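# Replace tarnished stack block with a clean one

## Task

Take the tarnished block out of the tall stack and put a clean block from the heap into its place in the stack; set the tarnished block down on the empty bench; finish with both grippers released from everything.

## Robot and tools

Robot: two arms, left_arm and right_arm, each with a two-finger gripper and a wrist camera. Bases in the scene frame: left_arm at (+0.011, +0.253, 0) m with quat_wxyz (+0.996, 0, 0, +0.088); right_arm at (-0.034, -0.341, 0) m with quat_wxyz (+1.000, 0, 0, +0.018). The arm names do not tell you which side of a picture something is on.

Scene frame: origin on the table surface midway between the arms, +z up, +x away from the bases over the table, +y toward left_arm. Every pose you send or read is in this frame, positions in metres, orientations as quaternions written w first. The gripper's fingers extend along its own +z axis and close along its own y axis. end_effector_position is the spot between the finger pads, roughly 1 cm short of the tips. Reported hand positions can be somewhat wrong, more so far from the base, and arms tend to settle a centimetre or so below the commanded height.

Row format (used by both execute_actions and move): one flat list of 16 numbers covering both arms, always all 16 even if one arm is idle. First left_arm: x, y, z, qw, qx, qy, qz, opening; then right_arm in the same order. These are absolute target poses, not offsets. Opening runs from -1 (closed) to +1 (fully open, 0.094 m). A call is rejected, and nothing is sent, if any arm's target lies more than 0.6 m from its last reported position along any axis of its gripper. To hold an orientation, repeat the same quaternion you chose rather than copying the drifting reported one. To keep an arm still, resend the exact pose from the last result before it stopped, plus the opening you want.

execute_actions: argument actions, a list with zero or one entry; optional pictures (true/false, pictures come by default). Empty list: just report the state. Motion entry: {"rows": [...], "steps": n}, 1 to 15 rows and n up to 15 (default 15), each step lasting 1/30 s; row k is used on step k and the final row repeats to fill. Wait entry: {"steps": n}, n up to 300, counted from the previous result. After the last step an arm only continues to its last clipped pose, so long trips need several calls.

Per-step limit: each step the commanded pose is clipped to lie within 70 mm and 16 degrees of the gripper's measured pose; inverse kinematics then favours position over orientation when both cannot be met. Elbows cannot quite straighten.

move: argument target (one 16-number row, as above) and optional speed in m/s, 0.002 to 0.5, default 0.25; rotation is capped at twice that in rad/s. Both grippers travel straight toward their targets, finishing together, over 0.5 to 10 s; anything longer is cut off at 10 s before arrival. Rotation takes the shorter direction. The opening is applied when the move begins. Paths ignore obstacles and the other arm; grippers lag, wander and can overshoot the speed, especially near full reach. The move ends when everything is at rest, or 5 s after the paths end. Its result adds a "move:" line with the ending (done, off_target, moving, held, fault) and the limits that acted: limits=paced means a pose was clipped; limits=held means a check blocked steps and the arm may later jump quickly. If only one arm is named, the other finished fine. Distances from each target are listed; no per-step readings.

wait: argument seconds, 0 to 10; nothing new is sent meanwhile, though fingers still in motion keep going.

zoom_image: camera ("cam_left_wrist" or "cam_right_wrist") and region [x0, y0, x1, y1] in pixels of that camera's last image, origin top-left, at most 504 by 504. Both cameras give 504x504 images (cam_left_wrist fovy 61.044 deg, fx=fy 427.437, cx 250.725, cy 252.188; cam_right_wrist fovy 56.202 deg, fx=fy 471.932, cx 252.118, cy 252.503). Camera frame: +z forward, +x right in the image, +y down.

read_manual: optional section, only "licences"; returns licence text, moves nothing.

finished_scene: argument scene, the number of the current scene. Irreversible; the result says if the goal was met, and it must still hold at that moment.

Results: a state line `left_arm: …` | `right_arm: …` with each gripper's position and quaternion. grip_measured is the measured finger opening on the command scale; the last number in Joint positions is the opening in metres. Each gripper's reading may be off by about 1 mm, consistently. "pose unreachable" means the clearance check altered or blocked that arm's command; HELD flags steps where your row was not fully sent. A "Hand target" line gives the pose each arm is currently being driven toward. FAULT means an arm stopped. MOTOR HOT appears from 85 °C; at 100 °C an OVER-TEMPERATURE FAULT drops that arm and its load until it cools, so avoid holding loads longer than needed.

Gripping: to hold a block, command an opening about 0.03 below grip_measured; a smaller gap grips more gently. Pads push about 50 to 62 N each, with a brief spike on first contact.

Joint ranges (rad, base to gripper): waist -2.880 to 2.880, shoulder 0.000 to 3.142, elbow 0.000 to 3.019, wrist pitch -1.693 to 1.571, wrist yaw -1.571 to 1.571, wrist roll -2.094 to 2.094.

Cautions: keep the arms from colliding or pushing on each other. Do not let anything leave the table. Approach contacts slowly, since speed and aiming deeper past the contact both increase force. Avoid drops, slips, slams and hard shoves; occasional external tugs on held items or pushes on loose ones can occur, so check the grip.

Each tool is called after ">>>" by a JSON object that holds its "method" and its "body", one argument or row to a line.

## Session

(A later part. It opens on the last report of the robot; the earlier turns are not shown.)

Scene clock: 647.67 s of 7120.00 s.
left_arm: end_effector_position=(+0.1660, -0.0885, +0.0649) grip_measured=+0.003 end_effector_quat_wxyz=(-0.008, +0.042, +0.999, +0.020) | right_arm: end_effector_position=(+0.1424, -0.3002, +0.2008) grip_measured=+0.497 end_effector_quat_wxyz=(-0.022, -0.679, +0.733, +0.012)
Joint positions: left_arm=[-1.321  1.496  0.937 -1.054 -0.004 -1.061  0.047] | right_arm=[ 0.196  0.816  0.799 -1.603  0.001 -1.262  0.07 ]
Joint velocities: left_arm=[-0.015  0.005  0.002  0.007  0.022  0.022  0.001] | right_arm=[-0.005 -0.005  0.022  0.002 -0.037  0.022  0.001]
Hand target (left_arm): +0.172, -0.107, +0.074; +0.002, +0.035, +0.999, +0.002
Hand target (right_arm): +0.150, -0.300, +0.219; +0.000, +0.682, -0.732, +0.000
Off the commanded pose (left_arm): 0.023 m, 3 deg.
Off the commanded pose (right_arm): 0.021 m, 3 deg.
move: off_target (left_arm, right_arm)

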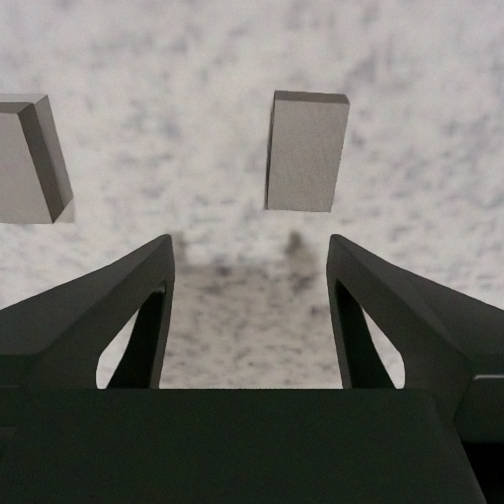

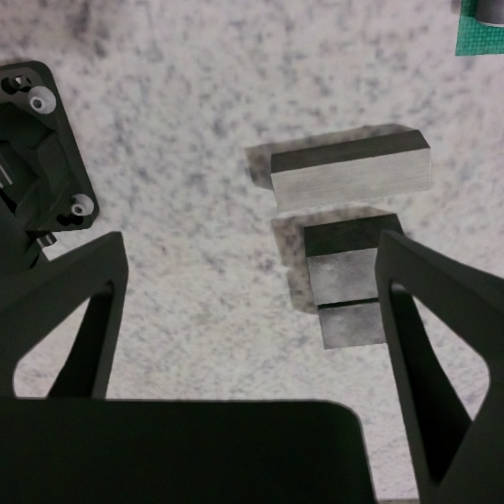

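>>> {"method": "move", "body": {
  "target": [0.179, -0.110, 0.036, 0.0, 0.035, 0.9994, 0, 0.0, 0.15, -0.30, 0.22, 0.0, -0.682, 0.731, 0, 0.5],
  "speed": 0.08
}}

Scene clock: 663.37 s of 7120.00 s.
left_arm: end_effector_position=(+0.1746, -0.1075, +0.0390) grip_measured=+0.003 end_effector_quat_wxyz=(+0.001, +0.040, +0.999, +0.003) | right_arm: end_effector_position=(+0.1424, -0.3002, +0.2008) grip_measured=+0.497 end_effector_quat_wxyz=(-0.022, -0.680, +0.733, +0.012)
Joint positions: left_arm=[-1.321  1.566  0.937 -0.947 -0.004 -1.064  0.047] | right_arm=[ 0.196  0.816  0.799 -1.603  0.001 -1.263  0.07 ]
Joint velocities: left_arm=[-0.005 -0.015  0.007  0.002  0.007 -0.022 -0.   ] | right_arm=[-0.005 -0.015 -0.002 -0.022  0.022 -0.022 -0.   ]
Hand target (left_arm): +0.179, -0.110, +0.036; -0.000, +0.035, +0.999, -0.000
Hand target (right_arm): +0.150, -0.300, +0.219; +0.000, +0.682, -0.731, +0.000
Off the commanded pose (left_arm): 0.006 m, 1 deg.
Off the commanded pose (right_arm): 0.021 m, 3 deg.
After step 90, 11.87 s passed at rest.
move: off_target (right_arm)

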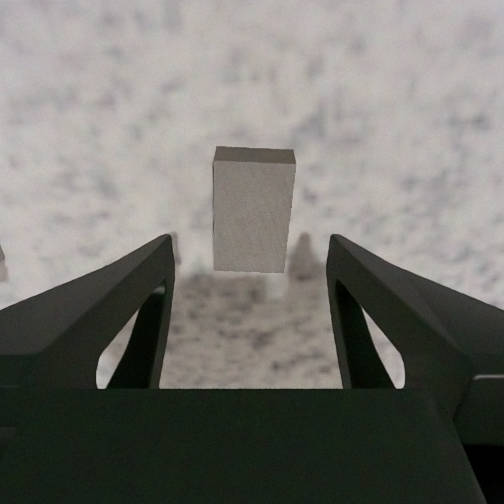

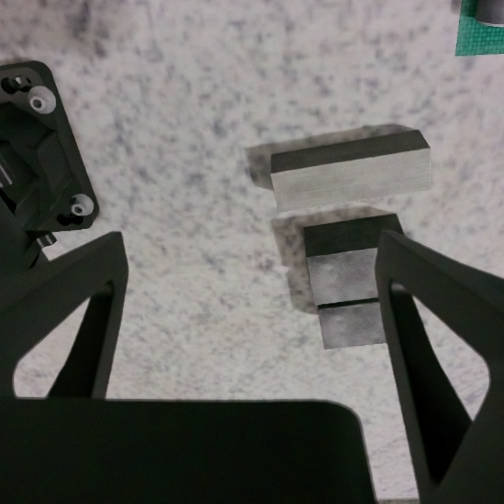

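Centered. Descend to grasp height.

>>> {"method": "move", "body": {
  "target": [0.181, -0.110, 0.013, 0.0, 0.035, 0.9994, 0, 0.0, 0.15, -0.30, 0.22, 0.0, -0.682, 0.731, 0, 0.5],
  "speed": 0.05
}}

Scene clock: 668.37 s of 7120.00 s.
left_arm: end_effector_position=(+0.1770, -0.1106, +0.0188) grip_measured=+0.003 end_effector_quat_wxyz=(+0.002, +0.039, +0.999, -0.000) | right_arm: end_effector_position=(+0.1424, -0.3003, +0.2008) grip_measured=+0.497 end_effector_quat_wxyz=(-0.022, -0.680, +0.733, +0.012)
Joint positions: left_arm=[-1.319  1.606  0.92  -0.883 -0.004 -1.064  0.047] | right_arm=[ 0.196  0.816  0.799 -1.603  0.001 -1.263  0.07 ]
Joint velocities: left_arm=[-0.015  0.005 -0.017 -0.002  0.022  0.022  0.   ] | right_arm=[ 0.005 -0.005 -0.017 -0.007  0.007 -0.066 -0.001]
Hand target (left_arm): +0.181, -0.110, +0.013; -0.000, +0.035, +0.999, +0.000
Hand target (right_arm): +0.150, -0.300, +0.219; +0.000, +0.682, -0.732, +0.000
Off the commanded pose (left_arm): 0.007 m, 1 deg.
Off the commanded pose (right_arm): 0.021 m, 3 deg.
After step 90, 1.13 s passed at rest.
move: off_target (right_arm)

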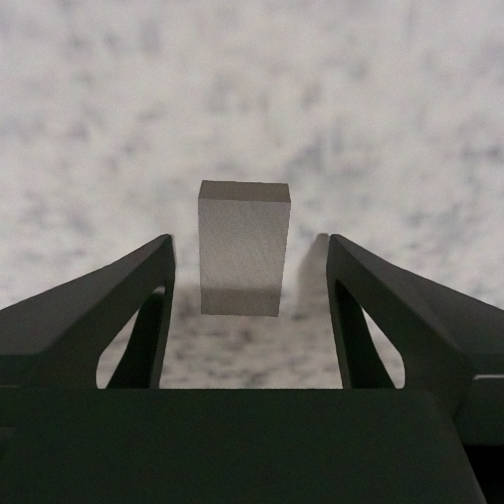

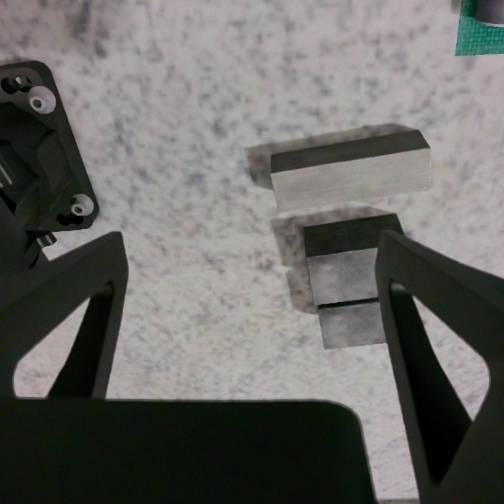

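>>> {"method": "move", "body": {
  "target": [0.180, -0.108, 0.010, 0.0, 0.035, 0.9994, 0, 0.0, 0.15, -0.30, 0.22, 0.0, -0.682, 0.731, 0, 0.5],
  "speed": 0.03
}}

>>> {"method": "move", "body": {
  "target": [0.180, -0.108, 0.010, 0.0, 0.035, 0.9994, 0, -0.54, 0.15, -0.30, 0.22, 0.0, -0.682, 0.731, 0, 0.5],
  "speed": 0.03
}}

Scene clock: 682.20 s of 7120.00 s.
left_arm: end_effector_position=(+0.1765, -0.1096, +0.0167) grip_measured=+0.003 end_effector_quat_wxyz=(+0.003, +0.039, +0.999, -0.001) | right_arm: end_effector_position=(+0.1424, -0.3003, +0.2008) grip_measured=+0.497 end_effector_quat_wxyz=(-0.022, -0.680, +0.733, +0.012)
Joint positions: left_arm=[-1.319  1.606  0.913 -0.873 -0.004 -1.064  0.047] | right_arm=[ 0.196  0.816  0.799 -1.603  0.001 -1.263  0.07 ]
Joint velocities: left_arm=[-0.005 -0.015 -0.002 -0.002 -0.095  0.007 -0.   ] | right_arm=[-0.015 -0.005 -0.002 -0.012  0.037 -0.022 -0.   ]
Hand target (left_arm): +0.180, -0.108, +0.010; -0.000, +0.035, +0.999, +0.000
Hand target (right_arm): +0.150, -0.300, +0.219; +0.000, +0.682, -0.731, +0.000
Off the commanded pose (left_arm): 0.008 m, 1 deg.
Off the commanded pose (right_arm): 0.021 m, 3 deg.
After step 90, 9.77 s passed at rest.
move: off_target (right_arm)

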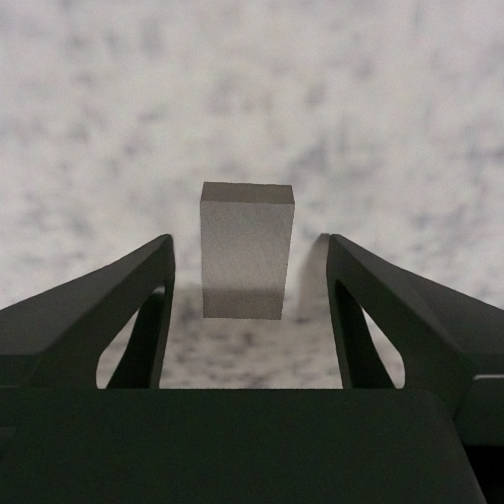

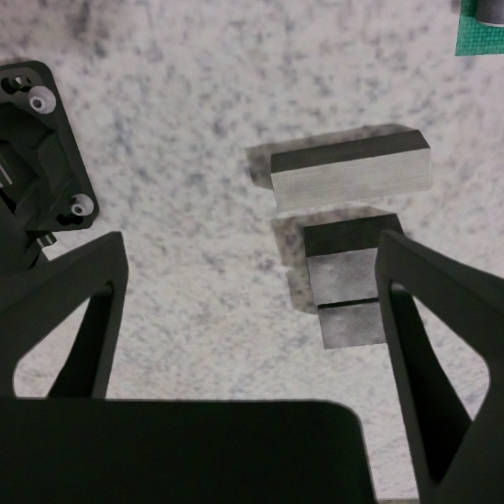

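Scene clock: 683.27 s of 7120.00 s.
left_arm: end_effector_position=(+0.1765, -0.1096, +0.0167) grip_measured=-0.502 end_effector_quat_wxyz=(+0.003, +0.039, +0.999, -0.001) | right_arm: end_effector_position=(+0.1424, -0.3003, +0.2008) grip_measured=+0.497 end_effector_quat_wxyz=(-0.022, -0.680, +0.733, +0.012)
Joint positions: left_arm=[-1.319  1.606  0.913 -0.873 -0.004 -1.064  0.023] | right_arm=[ 0.196  0.816  0.799 -1.603  0.001 -1.263  0.07 ]
Joint velocities: left_arm=[-0.005 -0.005 -0.012 -0.012 -0.051  0.007 -0.   ] | right_arm=[ 0.015 -0.005 -0.012  0.017 -0.037  0.037 -0.001]
Hand target (left_arm): +0.180, -0.108, +0.010; -0.000, +0.035, +0.999, +0.000
Hand target (right_arm): +0.150, -0.300, +0.219; +0.000, +0.682, -0.731, +0.000
Off the commanded pose (left_arm): 0.008 m, 1 deg.
Off the commanded pose (right_arm): 0.021 m, 3 deg.
move: off_target (right_arm)

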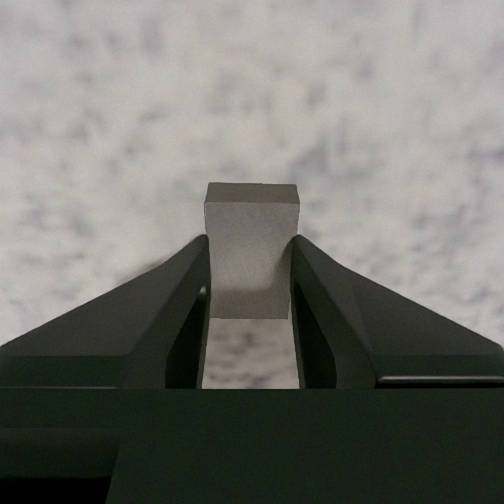

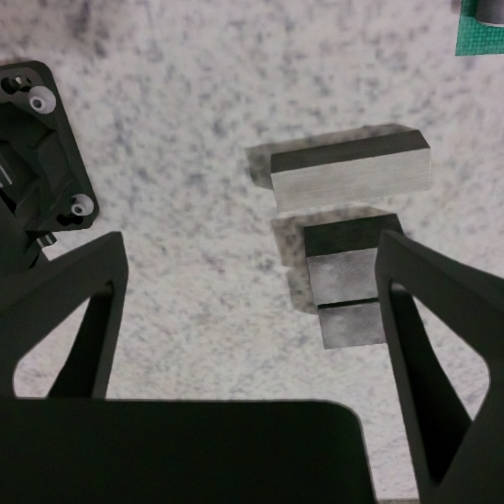

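>>> {"method": "move", "body": {
  "target": [0.182, -0.10, 0.09, 0.0, 0.035, 0.9994, 0, -0.54, 0.15, -0.30, 0.22, 0.0, -0.682, 0.731, 0, 0.5],
  "speed": 0.12
}}

>>> {"method": "move", "body": {
  "target": [0.186, 0.0, 0.09, 0.0, 0.035, 0.9994, 0, -0.54, 0.15, -0.30, 0.22, 0.0, -0.682, 0.731, 0, 0.5],
  "speed": 0.12
}}

>>> {"method": "move", "body": {
  "target": [0.186, 0.001, 0.046, 0.0, 0.035, 0.9994, 0, -0.54, 0.15, -0.30, 0.22, 0.0, -0.682, 0.731, 0, 0.5],
  "speed": 0.06
}}

Scene clock: 696.10 s of 7120.00 s.
left_arm: end_effector_position=(+0.1727, -0.0891, +0.0755) grip_measured=-0.502 end_effector_quat_wxyz=(-0.006, +0.033, +0.999, +0.015) | right_arm: end_effector_position=(+0.1424, -0.3003, +0.2008) grip_measured=+0.497 end_effector_quat_wxyz=(-0.022, -0.680, +0.733, +0.012)
Joint positions: left_arm=[-1.305  1.482  0.954 -1.074 -0.004 -1.064  0.023] | right_arm=[ 0.196  0.816  0.799 -1.603  0.001 -1.263  0.07 ]
Joint velocities: left_arm=[-0.005  0.005 -0.002  0.002 -0.095 -0.022 -0.   ] | right_arm=[-0.005 -0.015 -0.012  0.007 -0.037  0.007 -0.001]
Hand target (left_arm): +0.182, -0.100, +0.090; +0.000, +0.035, +0.999, -0.000
Hand target (right_arm): +0.150, -0.300, +0.219; +0.000, +0.682, -0.731, +0.000
Off the commanded pose (left_arm): 0.020 m, 2 deg.
Off the commanded pose (right_arm): 0.021 m, 3 deg.
After step 90, 8.83 s passed at rest.
move: off_target (left_arm, right_arm)

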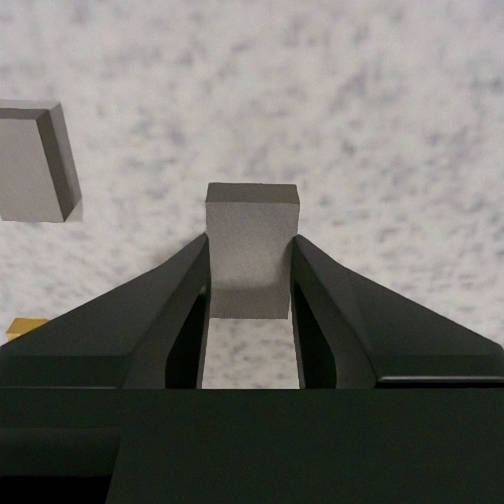

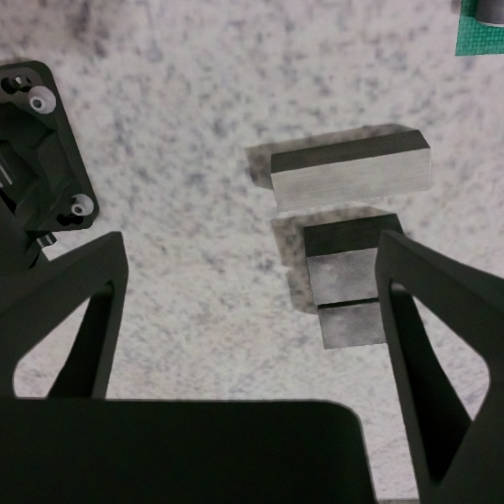

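Scene clock: 697.30 s of 7120.00 s.
left_arm: end_effector_position=(+0.1853, -0.0020, +0.0880) grip_measured=-0.502 end_effector_quat_wxyz=(+0.001, +0.029, +1.000, +0.000) | right_arm: end_effector_position=(+0.1424, -0.3003, +0.2008) grip_measured=+0.497 end_effector_quat_wxyz=(-0.022, -0.680, +0.733, +0.012)
Joint positions: left_arm=[-1.146  1.259  0.775 -1.086 -0.002 -0.913  0.023] | right_arm=[ 0.196  0.816  0.799 -1.603  0.001 -1.263  0.07 ]
Joint velocities: left_arm=[-0.015  0.005 -0.002  0.007 -0.022 -0.051  0.   ] | right_arm=[-0.034 -0.024 -0.007 -0.007 -0.022 -0.051  0.   ]
Hand target (left_arm): +0.186, -0.000, +0.091; -0.001, +0.035, +0.999, -0.001
Hand target (right_arm): +0.150, -0.300, +0.219; +0.000, +0.682, -0.731, +0.000
Off the commanded pose (left_arm): 0.003 m, 1 deg.
Off the commanded pose (right_arm): 0.021 m, 3 deg.
move: off_target (right_arm)

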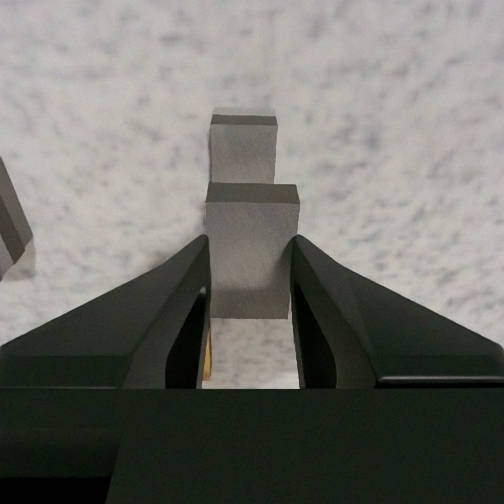

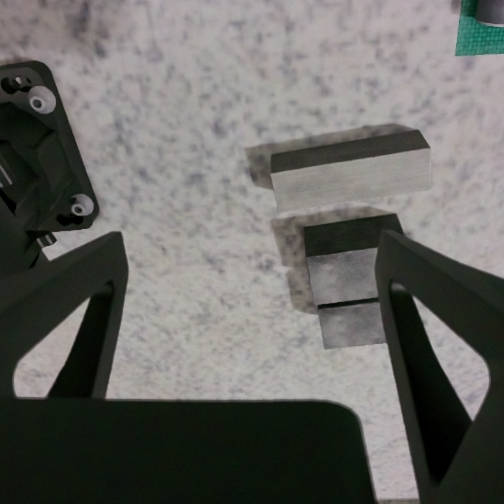

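Scene clock: 698.30 s of 7120.00 s.
left_arm: end_effector_position=(+0.1822, +0.0025, +0.0480) grip_measured=-0.502 end_effector_quat_wxyz=(-0.001, +0.031, +1.000, +0.003) | right_arm: end_effector_position=(+0.1424, -0.3003, +0.2008) grip_measured=+0.497 end_effector_quat_wxyz=(-0.022, -0.680, +0.733, +0.012)
Joint positions: left_arm=[-1.146  1.317  0.702 -0.962 -0.002 -0.908  0.023] | right_arm=[ 0.196  0.816  0.799 -1.603  0.001 -1.263  0.07 ]
Joint velocities: left_arm=[-0.015 -0.005 -0.022 -0.007 -0.022 -0.022 -0.001] | right_arm=[-0.005  0.015  0.007 -0.007 -0.066 -0.007  0.   ]
Hand target (left_arm): +0.186, +0.001, +0.046; -0.000, +0.035, +0.999, +0.000
Hand target (right_arm): +0.150, -0.300, +0.219; +0.000, +0.682, -0.731, +0.000
Off the commanded pose (left_arm): 0.005 m, 1 deg.
Off the commanded pose (right_arm): 0.021 m, 3 deg.
move: off_target (right_arm)

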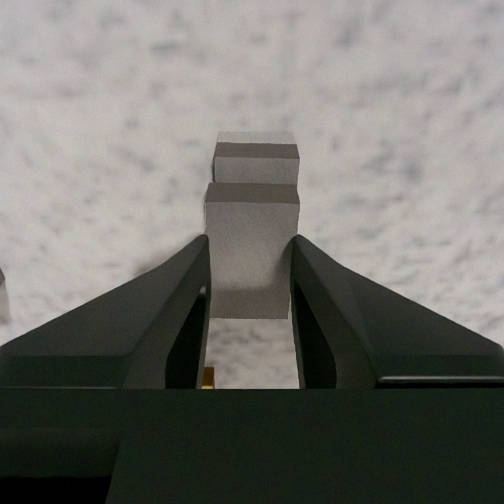

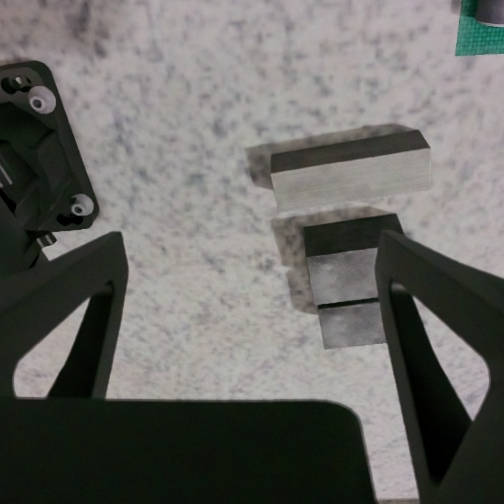

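>>> {"method": "move", "body": {
  "target": [0.192, 0.001, 0.044, 0.0, 0.035, 0.9994, 0, -0.54, 0.15, -0.30, 0.22, 0.0, -0.682, 0.731, 0, 0.5],
  "speed": 0.04
}}

Scene clock: 711.70 s of 7120.00 s.
left_arm: end_effector_position=(+0.1860, +0.0040, +0.0450) grip_measured=-0.502 end_effector_quat_wxyz=(-0.002, +0.032, +0.999, +0.004) | right_arm: end_effector_position=(+0.1424, -0.3003, +0.2008) grip_measured=+0.497 end_effector_quat_wxyz=(-0.022, -0.680, +0.733, +0.012)
Joint positions: left_arm=[-1.133  1.328  0.702 -0.954 -0.002 -0.894  0.023] | right_arm=[ 0.196  0.816  0.799 -1.603  0.001 -1.263  0.07 ]
Joint velocities: left_arm=[-0.015 -0.005 -0.002  0.007 -0.037 -0.066 -0.001] | right_arm=[-0.015  0.005 -0.012 -0.012 -0.037 -0.022  0.001]
Hand target (left_arm): +0.192, +0.001, +0.044; +0.000, +0.035, +0.999, -0.000
Hand target (right_arm): +0.150, -0.300, +0.219; +0.000, +0.682, -0.731, +0.000
Off the commanded pose (left_arm): 0.007 m, 1 deg.
Off the commanded pose (right_arm): 0.021 m, 3 deg.
After step 90, 9.53 s passed at rest.
move: off_target (right_arm)

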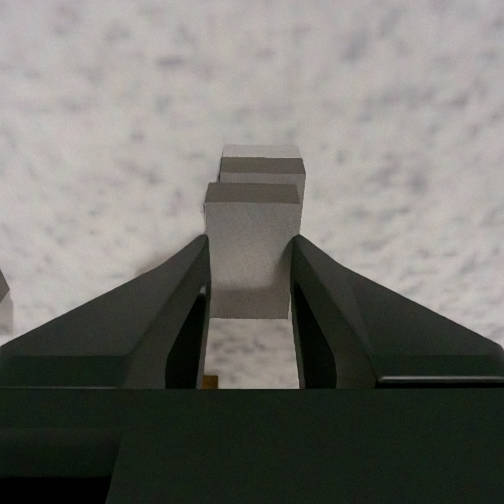

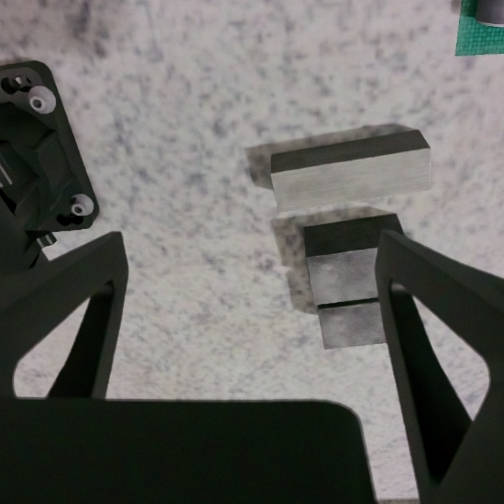

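>>> {"method": "move", "body": {
  "target": [0.193, -0.004, 0.040, 0.0, 0.035, 0.9994, 0, -0.54, 0.15, -0.30, 0.22, 0.0, -0.682, 0.731, 0, 0.5],
  "speed": 0.03
}}

Scene clock: 719.00 s of 7120.00 s.
left_arm: end_effector_position=(+0.1866, +0.0032, +0.0406) grip_measured=-0.502 end_effector_quat_wxyz=(-0.004, +0.032, +0.999, +0.006) | right_arm: end_effector_position=(+0.1424, -0.3003, +0.2008) grip_measured=+0.497 end_effector_quat_wxyz=(-0.022, -0.680, +0.733, +0.012)
Joint positions: left_arm=[-1.133  1.343  0.702 -0.945 -0.002 -0.892  0.023] | right_arm=[ 0.196  0.816  0.799 -1.603  0.001 -1.263  0.07 ]
Joint velocities: left_arm=[-0.015  0.005  0.002 -0.002  0.007 -0.007  0.001] | right_arm=[-0.005 -0.005  0.002 -0.002 -0.051  0.051 -0.   ]
Hand target (left_arm): +0.193, -0.004, +0.040; -0.000, +0.035, +0.999, -0.000
Hand target (right_arm): +0.150, -0.300, +0.219; +0.000, +0.682, -0.731, +0.000
Off the commanded pose (left_arm): 0.010 m, 1 deg.
Off the commanded pose (right_arm): 0.021 m, 3 deg.
After step 90, 3.23 s passed at rest.
move: off_target (right_arm)

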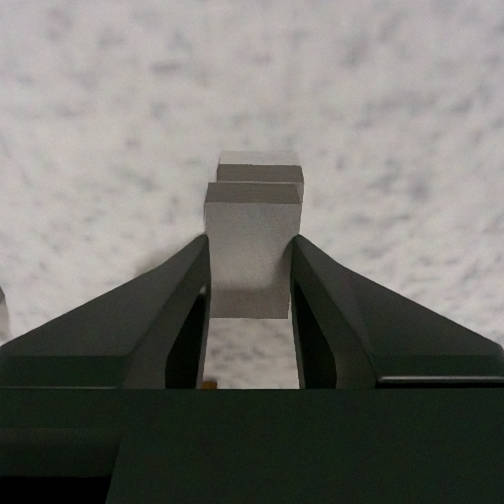

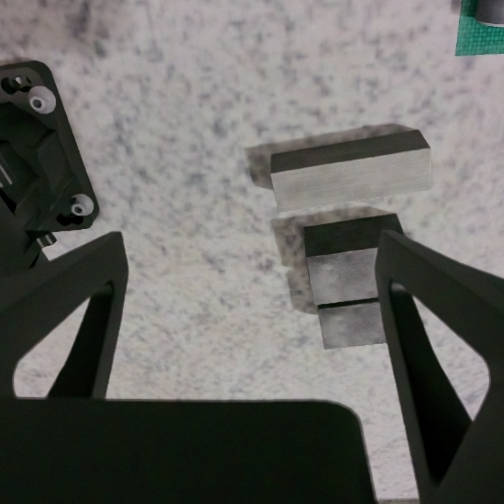

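>>> {"method": "move", "body": {
  "target": [0.188, 0.002, 0.040, 0.0, 0.035, 0.9994, 0, 0.3, 0.15, -0.30, 0.22, 0.0, -0.682, 0.731, 0, 0.5],
  "speed": 0.03
}}

>>> {"method": "move", "body": {
  "target": [0.188, 0.01, 0.12, 0.0, 0.035, 0.9994, 0, 0.3, 0.15, -0.30, 0.22, 0.0, -0.682, 0.731, 0, 0.5],
  "speed": 0.12
}}

>>> {"method": "move", "body": {
  "target": [0.176, 0.122, 0.10, 0.0, 0.0, 1, 0, 0.3, 0.15, -0.30, 0.22, 0.0, -0.682, 0.731, 0, 0.5],
  "speed": 0.12
}}

>>> {"method": "move", "body": {
  "target": [0.176, 0.122, 0.04, 0.0, 0.0, 1, 0, 0.3, 0.15, -0.30, 0.22, 0.0, -0.682, 0.731, 0, 0.5],
  "speed": 0.07
}}

Scene clock: 742.27 s of 7120.00 s.
left_arm: end_effector_position=(+0.1870, +0.0025, +0.0406) grip_measured=+0.297 end_effector_quat_wxyz=(-0.003, +0.032, +0.999, +0.005) | right_arm: end_effector_position=(+0.1424, -0.3003, +0.2008) grip_measured=+0.497 end_effector_quat_wxyz=(-0.022, -0.680, +0.733, +0.012)
Joint positions: left_arm=[-1.133  1.343  0.702 -0.942 -0.002 -0.892  0.061] | right_arm=[ 0.196  0.816  0.799 -1.603  0.001 -1.263  0.07 ]
Joint velocities: left_arm=[ 0.005 -0.005  0.007  0.007 -0.007  0.007 -0.   ] | right_arm=[ 0.005 -0.015  0.007 -0.002 -0.007  0.007  0.   ]
Hand target (left_arm): +0.188, +0.002, +0.040; -0.000, +0.035, +0.999, +0.000
Hand target (right_arm): +0.150, -0.300, +0.219; +0.000, +0.682, -0.731, +0.000
Off the commanded pose (left_arm): 0.001 m, 1 deg.
Off the commanded pose (right_arm): 0.021 m, 3 deg.
After step 90, 19.20 s passed at rest.
move: off_target (right_arm)

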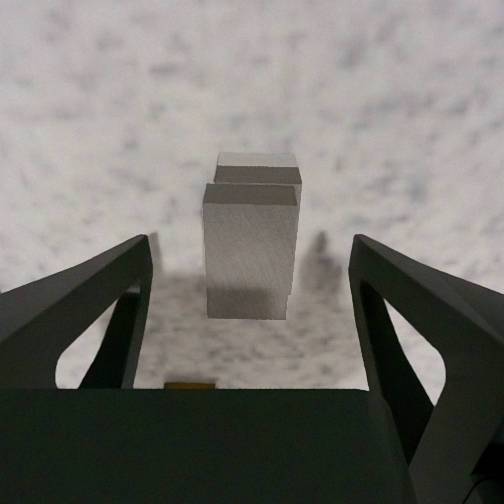

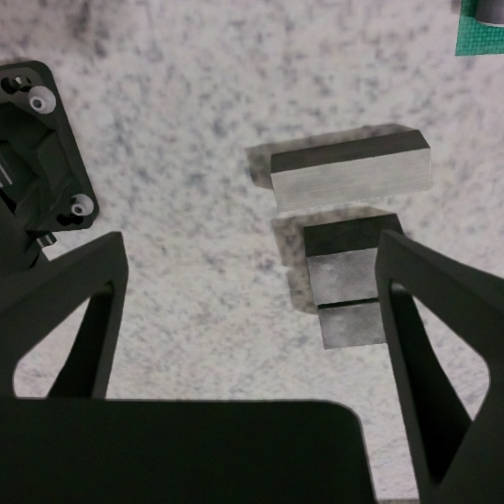

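Scene clock: 743.30 s of 7120.00 s.
left_arm: end_effector_position=(+0.1786, +0.0175, +0.1068) grip_measured=+0.297 end_effector_quat_wxyz=(-0.007, +0.032, +0.999, +0.011) | right_arm: end_effector_position=(+0.1424, -0.3003, +0.2008) grip_measured=+0.497 end_effector_quat_wxyz=(-0.022, -0.680, +0.733, +0.012)
Joint positions: left_arm=[-1.127  1.196  0.777 -1.179 -0.002 -0.886  0.061] | right_arm=[ 0.196  0.816  0.799 -1.603  0.001 -1.263  0.07 ]
Joint velocities: left_arm=[-0.005 -0.005 -0.007 -0.002 -0.022 -0.037 -0.   ] | right_arm=[-0.005 -0.005  0.007 -0.007 -0.066  0.022  0.001]
Hand target (left_arm): +0.188, +0.010, +0.120; +0.000, +0.035, +0.999, -0.000
Hand target (right_arm): +0.150, -0.300, +0.219; +0.000, +0.682, -0.731, +0.000
Off the commanded pose (left_arm): 0.018 m, 2 deg.
Off the commanded pose (right_arm): 0.021 m, 3 deg.
move: off_target (left_arm, right_arm)

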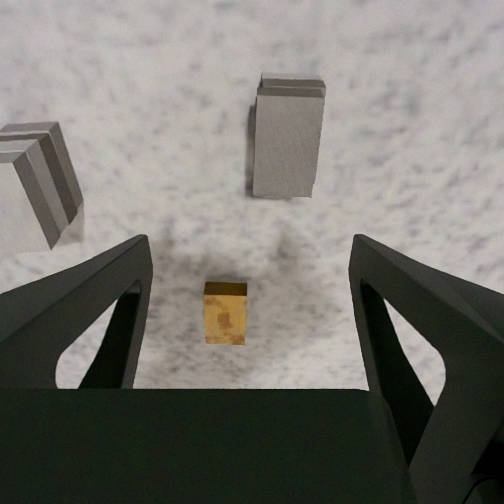

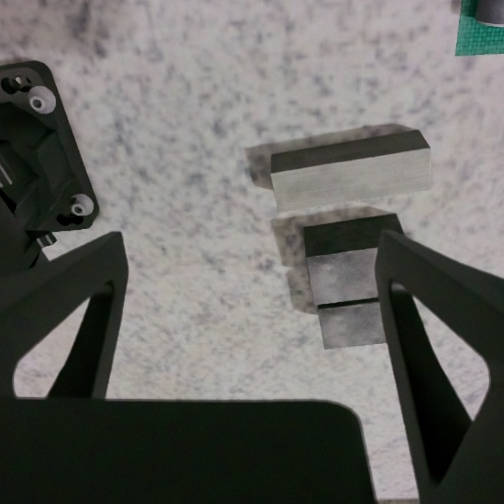

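Scene clock: 744.67 s of 7120.00 s.
left_arm: end_effector_position=(+0.1770, +0.1195, +0.1007) grip_measured=+0.297 end_effector_quat_wxyz=(+0.003, -0.006, +1.000, -0.003) | right_arm: end_effector_position=(+0.1424, -0.3003, +0.2008) grip_measured=+0.497 end_effector_quat_wxyz=(-0.022, -0.680, +0.733, +0.012)
Joint positions: left_arm=[-0.849  0.934  0.59  -1.219  0.001 -0.684  0.061] | right_arm=[ 0.196  0.816  0.799 -1.603  0.001 -1.263  0.07 ]
Joint velocities: left_arm=[-0.005  0.005  0.022 -0.002  0.022 -0.037 -0.   ] | right_arm=[ 0.005 -0.015  0.002 -0.022  0.022  0.037  0.   ]
Hand target (left_arm): +0.175, +0.122, +0.101; -0.002, -0.000, +1.000, -0.002
Hand target (right_arm): +0.150, -0.300, +0.219; +0.000, +0.682, -0.731, +0.000
Off the commanded pose (left_arm): 0.003 m, 1 deg.
Off the commanded pose (right_arm): 0.021 m, 3 deg.
move: off_target (right_arm)

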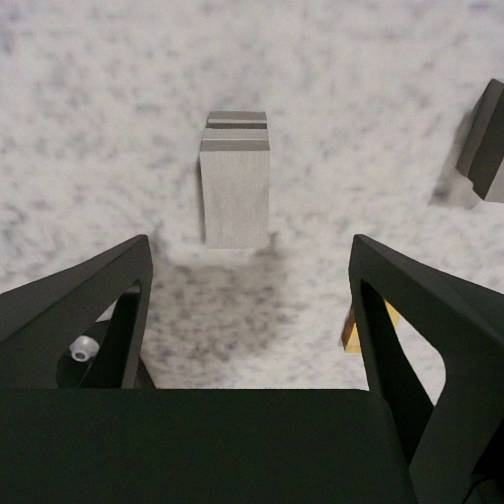

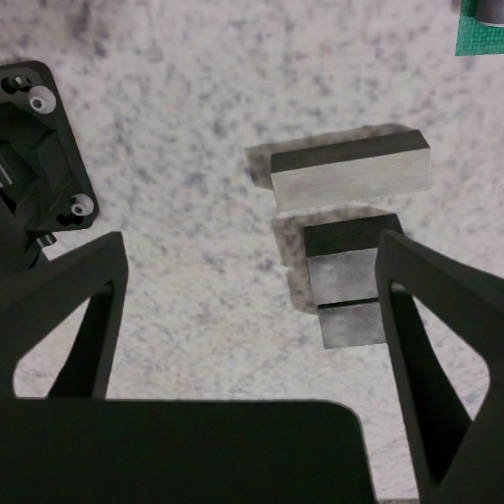

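Scene clock: 745.83 s of 7120.00 s.
left_arm: end_effector_position=(+0.1733, +0.1224, +0.0417) grip_measured=+0.297 end_effector_quat_wxyz=(-0.002, -0.006, +1.000, +0.001) | right_arm: end_effector_position=(+0.1424, -0.3003, +0.2008) grip_measured=+0.497 end_effector_quat_wxyz=(-0.022, -0.680, +0.733, +0.012)
Joint positions: left_arm=[-0.849  1.031  0.471 -1.016  0.001 -0.684  0.061] | right_arm=[ 0.196  0.816  0.799 -1.603  0.001 -1.263  0.07 ]
Joint velocities: left_arm=[ 0.015 -0.005  0.022  0.002 -0.066 -0.022 -0.   ] | right_arm=[-0.015 -0.005  0.012 -0.002 -0.051 -0.037 -0.   ]
Hand target (left_arm): +0.176, +0.122, +0.040; +0.000, -0.000, +1.000, +0.000
Hand target (right_arm): +0.150, -0.300, +0.219; +0.000, +0.682, -0.731, +0.000
Off the commanded pose (left_arm): 0.003 m, 1 deg.
Off the commanded pose (right_arm): 0.021 m, 3 deg.
move: off_target (right_arm)

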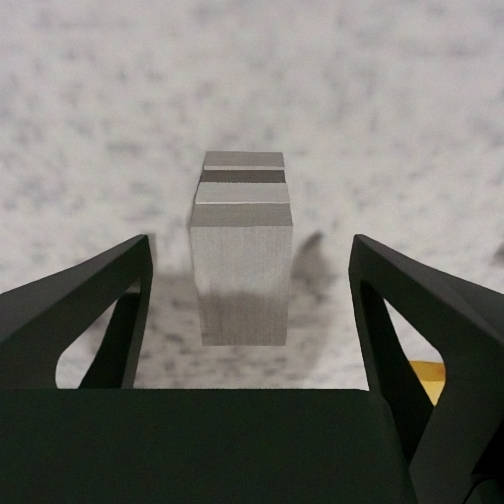

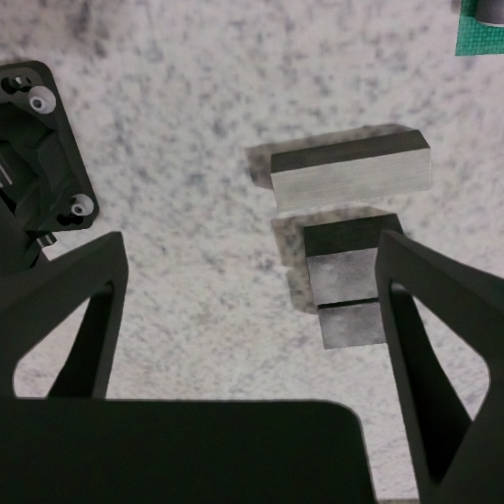

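>>> {"method": "move", "body": {
  "target": [0.175, 0.126, 0.015, 0.0, 0.0, 1, 0, 0.0, 0.15, -0.30, 0.22, 0.0, -0.682, 0.731, 0, 0.5],
  "speed": 0.05
}}

Scene clock: 753.27 s of 7120.00 s.
left_arm: end_effector_position=(+0.1723, +0.1248, +0.0173) grip_measured=+0.003 end_effector_quat_wxyz=(-0.001, -0.003, +1.000, +0.000) | right_arm: end_effector_position=(+0.1424, -0.3003, +0.2008) grip_measured=+0.497 end_effector_quat_wxyz=(-0.022, -0.680, +0.733, +0.012)
Joint positions: left_arm=[-0.843  1.082  0.424 -0.914  0.001 -0.673  0.047] | right_arm=[ 0.196  0.816  0.799 -1.603  0.001 -1.263  0.07 ]
Joint velocities: left_arm=[-0.005 -0.015 -0.002 -0.002  0.007 -0.066  0.   ] | right_arm=[-0.015  0.005 -0.012 -0.007 -0.007  0.037  0.   ]
Hand target (left_arm): +0.175, +0.126, +0.015; +0.000, -0.000, +1.000, -0.000
Hand target (right_arm): +0.150, -0.300, +0.219; +0.000, +0.682, -0.731, +0.000
Off the commanded pose (left_arm): 0.004 m, 0 deg.
Off the commanded pose (right_arm): 0.021 m, 3 deg.
After step 90, 3.60 s passed at rest.
move: off_target (right_arm)

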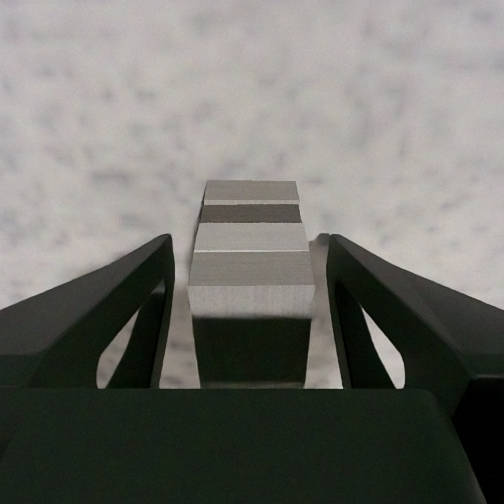

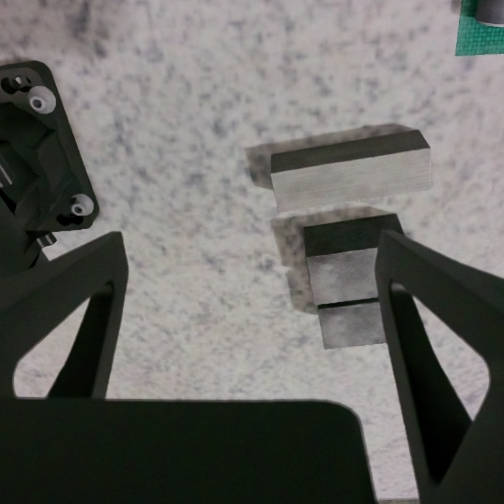

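>>> {"method": "move", "body": {
  "target": [0.175, 0.126, 0.015, 0.0, 0.0, 1, 0, -0.52, 0.15, -0.30, 0.22, 0.0, -0.682, 0.731, 0, 0.5],
  "speed": 0.05
}}

>>> {"method": "move", "body": {
  "target": [0.178, 0.12, 0.12, 0.0, 0.0, 1, 0, -0.52, 0.15, -0.30, 0.22, 0.0, -0.682, 0.731, 0, 0.5],
  "speed": 0.1
}}

>>> {"method": "move", "body": {
  "target": [0.19, -0.003, 0.11, 0.0, 0.035, 0.9994, 0, -0.52, 0.15, -0.30, 0.22, 0.0, -0.682, 0.731, 0, 0.5],
  "speed": 0.1
}}

>>> {"method": "move", "body": {
  "target": [0.19, -0.003, 0.068, 0.0, 0.035, 0.9994, 0, -0.52, 0.15, -0.30, 0.22, 0.0, -0.682, 0.731, 0, 0.5],
  "speed": 0.05
}}

Scene clock: 763.30 s of 7120.00 s.
left_arm: end_effector_position=(+0.1723, +0.1248, +0.0172) grip_measured=-0.474 end_effector_quat_wxyz=(-0.001, -0.003, +1.000, +0.000) | right_arm: end_effector_position=(+0.1424, -0.3003, +0.2008) grip_measured=+0.497 end_effector_quat_wxyz=(-0.022, -0.680, +0.733, +0.012)
Joint positions: left_arm=[-0.843  1.083  0.424 -0.914  0.001 -0.672  0.025] | right_arm=[ 0.196  0.816  0.799 -1.603  0.001 -1.263  0.07 ]
Joint velocities: left_arm=[ 0.005 -0.005 -0.002 -0.007  0.007  0.007  0.001] | right_arm=[-0.005 -0.005  0.007 -0.002  0.007  0.022 -0.   ]
Hand target (left_arm): +0.175, +0.126, +0.015; -0.000, -0.000, +1.000, +0.000
Hand target (right_arm): +0.150, -0.300, +0.219; +0.000, +0.682, -0.731, +0.000
Off the commanded pose (left_arm): 0.004 m, 0 deg.
Off the commanded pose (right_arm): 0.021 m, 3 deg.
After step 90, 6.30 s passed at rest.
move: off_target (right_arm)

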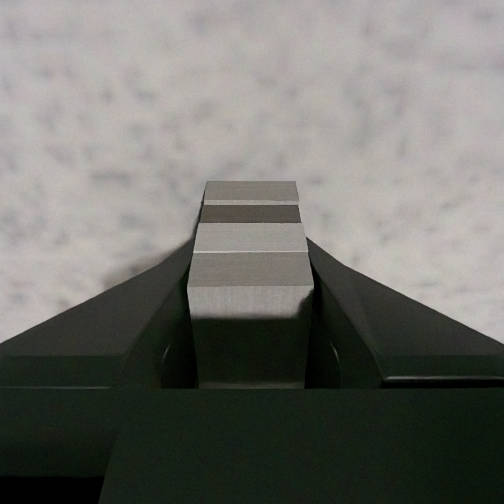

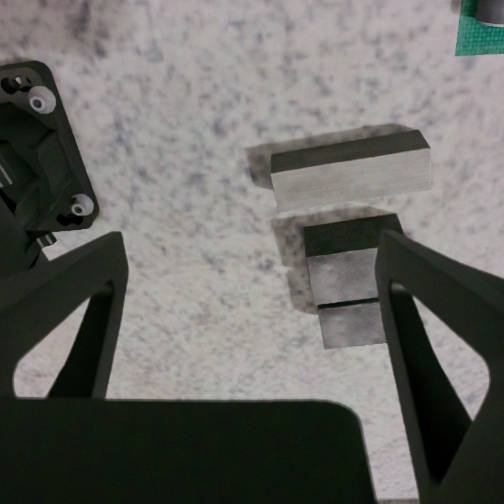

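Scene clock: 764.70 s of 7120.00 s.
left_arm: end_effector_position=(+0.1642, +0.1313, +0.0974) grip_measured=-0.474 end_effector_quat_wxyz=(-0.022, -0.003, +1.000, +0.017) | right_arm: end_effector_position=(+0.1424, -0.3003, +0.2008) grip_measured=+0.497 end_effector_quat_wxyz=(-0.022, -0.680, +0.733, +0.012)
Joint positions: left_arm=[-0.843  0.933  0.579 -1.273  0.001 -0.672  0.025] | right_arm=[ 0.196  0.816  0.799 -1.603  0.001 -1.263  0.07 ]
Joint velocities: left_arm=[ 0.005 -0.015 -0.022 -0.007 -0.022  0.007 -0.   ] | right_arm=[ 0.005 -0.005 -0.002  0.002  0.066  0.066  0.   ]
Hand target (left_arm): +0.178, +0.120, +0.120; +0.000, -0.000, +1.000, -0.000
Hand target (right_arm): +0.150, -0.300, +0.219; +0.000, +0.682, -0.731, +0.000
Off the commanded pose (left_arm): 0.029 m, 3 deg.
Off the commanded pose (right_arm): 0.021 m, 3 deg.
move: off_target (left_arm, right_arm)

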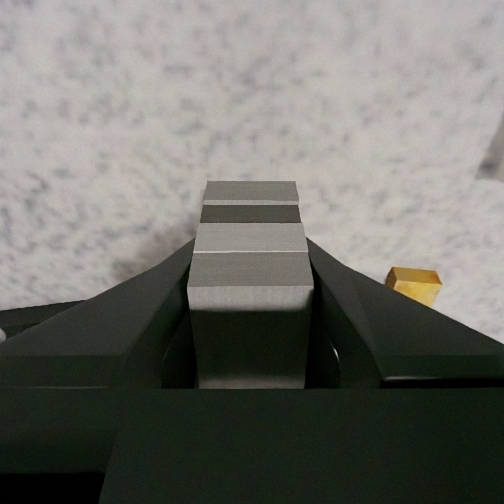

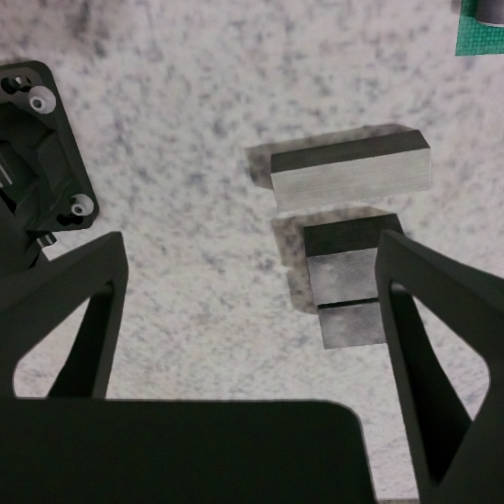

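Scene clock: 766.43 s of 7120.00 s.
left_arm: end_effector_position=(+0.1780, +0.0184, +0.0913) grip_measured=-0.474 end_effector_quat_wxyz=(-0.019, +0.040, +0.999, +0.023) | right_arm: end_effector_position=(+0.1424, -0.3003, +0.2008) grip_measured=+0.497 end_effector_quat_wxyz=(-0.022, -0.680, +0.733, +0.012)
Joint positions: left_arm=[-1.125  1.238  0.765 -1.158  0.001 -0.869  0.025] | right_arm=[ 0.196  0.816  0.799 -1.603  0.001 -1.263  0.07 ]
Joint velocities: left_arm=[-0.005 -0.005  0.017 -0.012  0.007  0.007  0.001] | right_arm=[ 0.015 -0.005 -0.007  0.007 -0.007 -0.007  0.001]
Hand target (left_arm): +0.190, -0.002, +0.109; +0.001, +0.035, +0.999, +0.001
Hand target (right_arm): +0.150, -0.300, +0.219; +0.000, +0.682, -0.731, +0.000
Off the commanded pose (left_arm): 0.031 m, 4 deg.
Off the commanded pose (right_arm): 0.021 m, 3 deg.
move: off_target (left_arm, right_arm)

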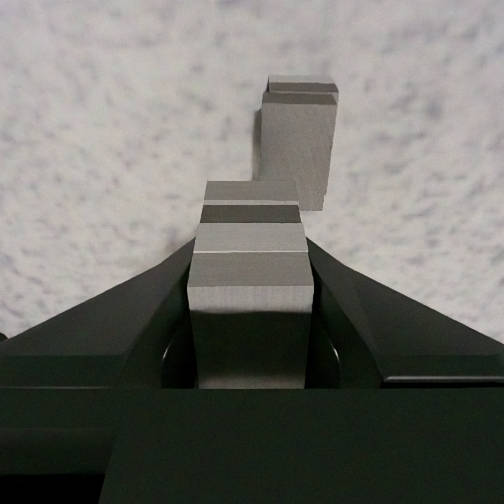

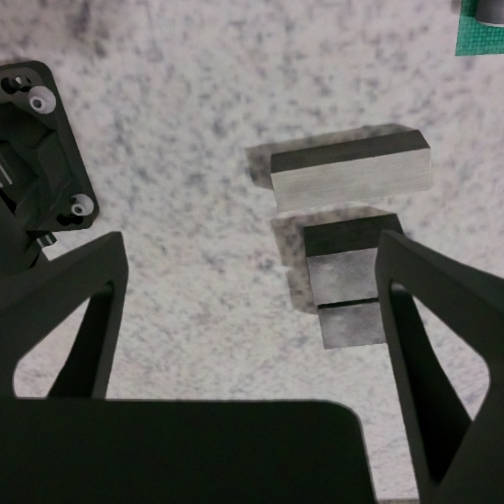

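Scene clock: 767.40 s of 7120.00 s.
left_arm: end_effector_position=(+0.1881, +0.0043, +0.0651) grip_measured=-0.474 end_effector_quat_wxyz=(-0.007, +0.039, +0.999, +0.008) | right_arm: end_effector_position=(+0.1424, -0.3003, +0.2008) grip_measured=+0.497 end_effector_quat_wxyz=(-0.022, -0.680, +0.733, +0.012)
Joint positions: left_arm=[-1.125  1.301  0.741 -1.032  0.001 -0.871  0.025] | right_arm=[ 0.196  0.816  0.799 -1.603  0.001 -1.263  0.07 ]
Joint velocities: left_arm=[-0.015  0.005 -0.012 -0.007 -0.007  0.081  0.001] | right_arm=[-0.005  0.005 -0.007  0.012 -0.022 -0.022 -0.001]
Hand target (left_arm): +0.190, -0.003, +0.068; -0.000, +0.035, +0.999, -0.000
Hand target (right_arm): +0.150, -0.300, +0.219; +0.000, +0.682, -0.731, +0.000
Off the commanded pose (left_arm): 0.008 m, 1 deg.
Off the commanded pose (right_arm): 0.021 m, 3 deg.
move: off_target (right_arm)

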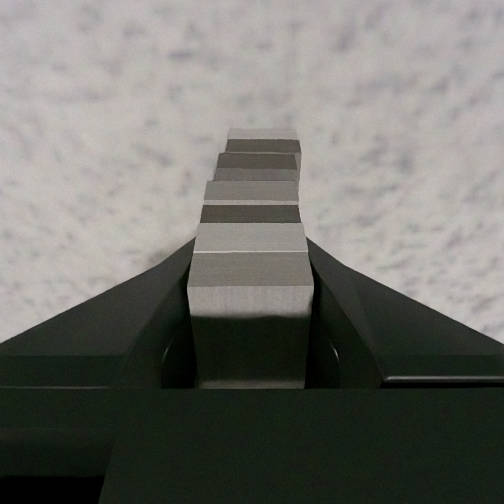

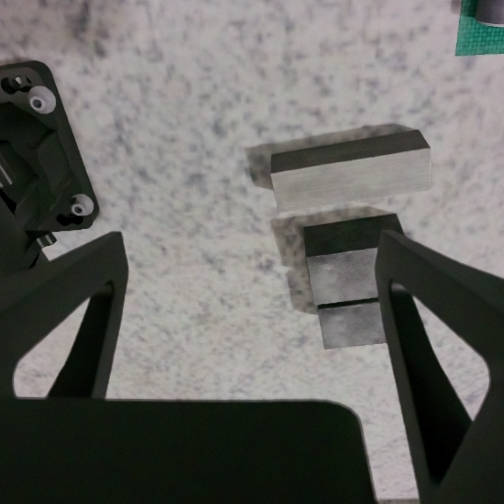

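>>> {"method": "move", "body": {
  "target": [0.187, -0.005, 0.059, 0.0, 0.035, 0.9994, 0, -0.52, 0.15, -0.30, 0.22, 0.0, -0.682, 0.731, 0, 0.5],
  "speed": 0.03
}}

Scene clock: 778.53 s of 7120.00 s.
left_arm: end_effector_position=(+0.1865, +0.0017, +0.0580) grip_measured=-0.474 end_effector_quat_wxyz=(-0.005, +0.038, +0.999, +0.006) | right_arm: end_effector_position=(+0.1424, -0.3003, +0.2008) grip_measured=+0.497 end_effector_quat_wxyz=(-0.022, -0.680, +0.733, +0.012)
Joint positions: left_arm=[-1.134  1.313  0.73  -1.004  0.001 -0.882  0.025] | right_arm=[ 0.196  0.816  0.799 -1.603  0.001 -1.263  0.07 ]
Joint velocities: left_arm=[-0.005  0.005  0.002 -0.012 -0.007 -0.037  0.   ] | right_arm=[ 0.005 -0.015 -0.007 -0.017 -0.007  0.037 -0.   ]
Hand target (left_arm): +0.187, -0.005, +0.059; -0.000, +0.035, +0.999, -0.000
Hand target (right_arm): +0.150, -0.300, +0.219; +0.000, +0.682, -0.731, +0.000
Off the commanded pose (left_arm): 0.007 m, 1 deg.
Off the commanded pose (right_arm): 0.021 m, 3 deg.
After step 90, 7.07 s passed at rest.
move: off_target (right_arm)

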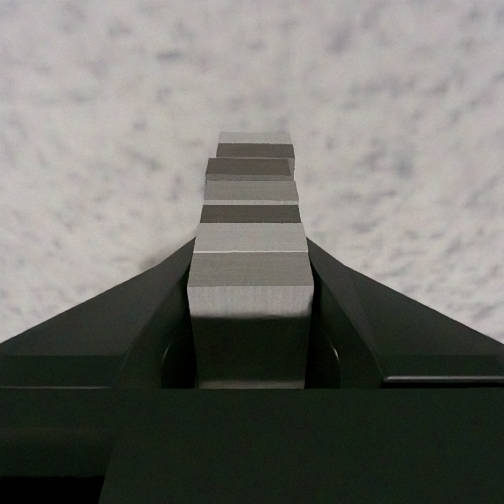

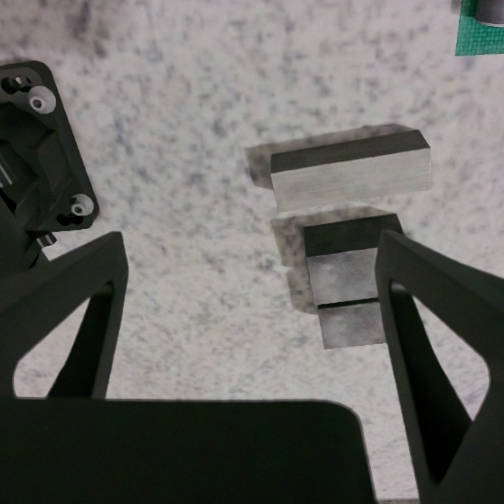

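Good alignment. Lower to contact.

>>> {"method": "move", "body": {
  "target": [0.187, -0.004, 0.050, 0.0, 0.035, 0.9994, 0, -0.52, 0.15, -0.30, 0.22, 0.0, -0.682, 0.731, 0, 0.5],
  "speed": 0.02
}}

Scene clock: 787.10 s of 7120.00 s.
left_arm: end_effector_position=(+0.1866, +0.0016, +0.0524) grip_measured=-0.474 end_effector_quat_wxyz=(-0.004, +0.038, +0.999, +0.004) | right_arm: end_effector_position=(+0.1424, -0.3003, +0.2008) grip_measured=+0.497 end_effector_quat_wxyz=(-0.022, -0.680, +0.733, +0.012)
Joint positions: left_arm=[-1.134  1.32   0.719 -0.98   0.001 -0.883  0.025] | right_arm=[ 0.196  0.816  0.799 -1.603  0.001 -1.263  0.07 ]
Joint velocities: left_arm=[-0.005  0.005 -0.002 -0.007 -0.037 -0.022  0.002] | right_arm=[-0.015  0.005 -0.012 -0.007  0.037  0.007 -0.002]
Hand target (left_arm): +0.187, -0.004, +0.050; -0.000, +0.035, +0.999, -0.000
Hand target (right_arm): +0.150, -0.300, +0.219; +0.000, +0.682, -0.731, +0.000
Off the commanded pose (left_arm): 0.006 m, 1 deg.
Off the commanded pose (right_arm): 0.021 m, 3 deg.
After step 90, 4.10 s passed at rest.
move: off_target (right_arm)

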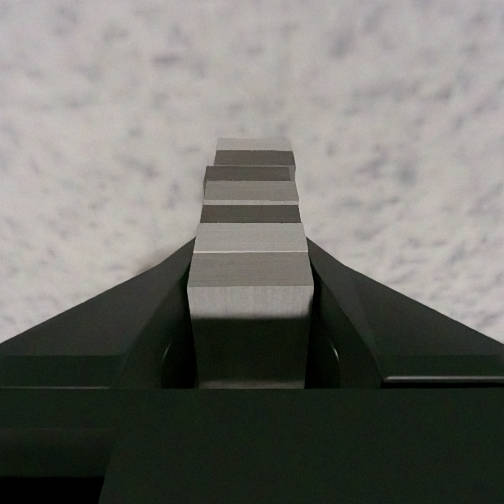

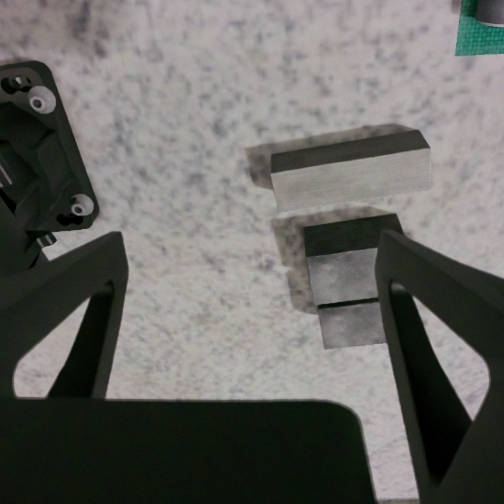

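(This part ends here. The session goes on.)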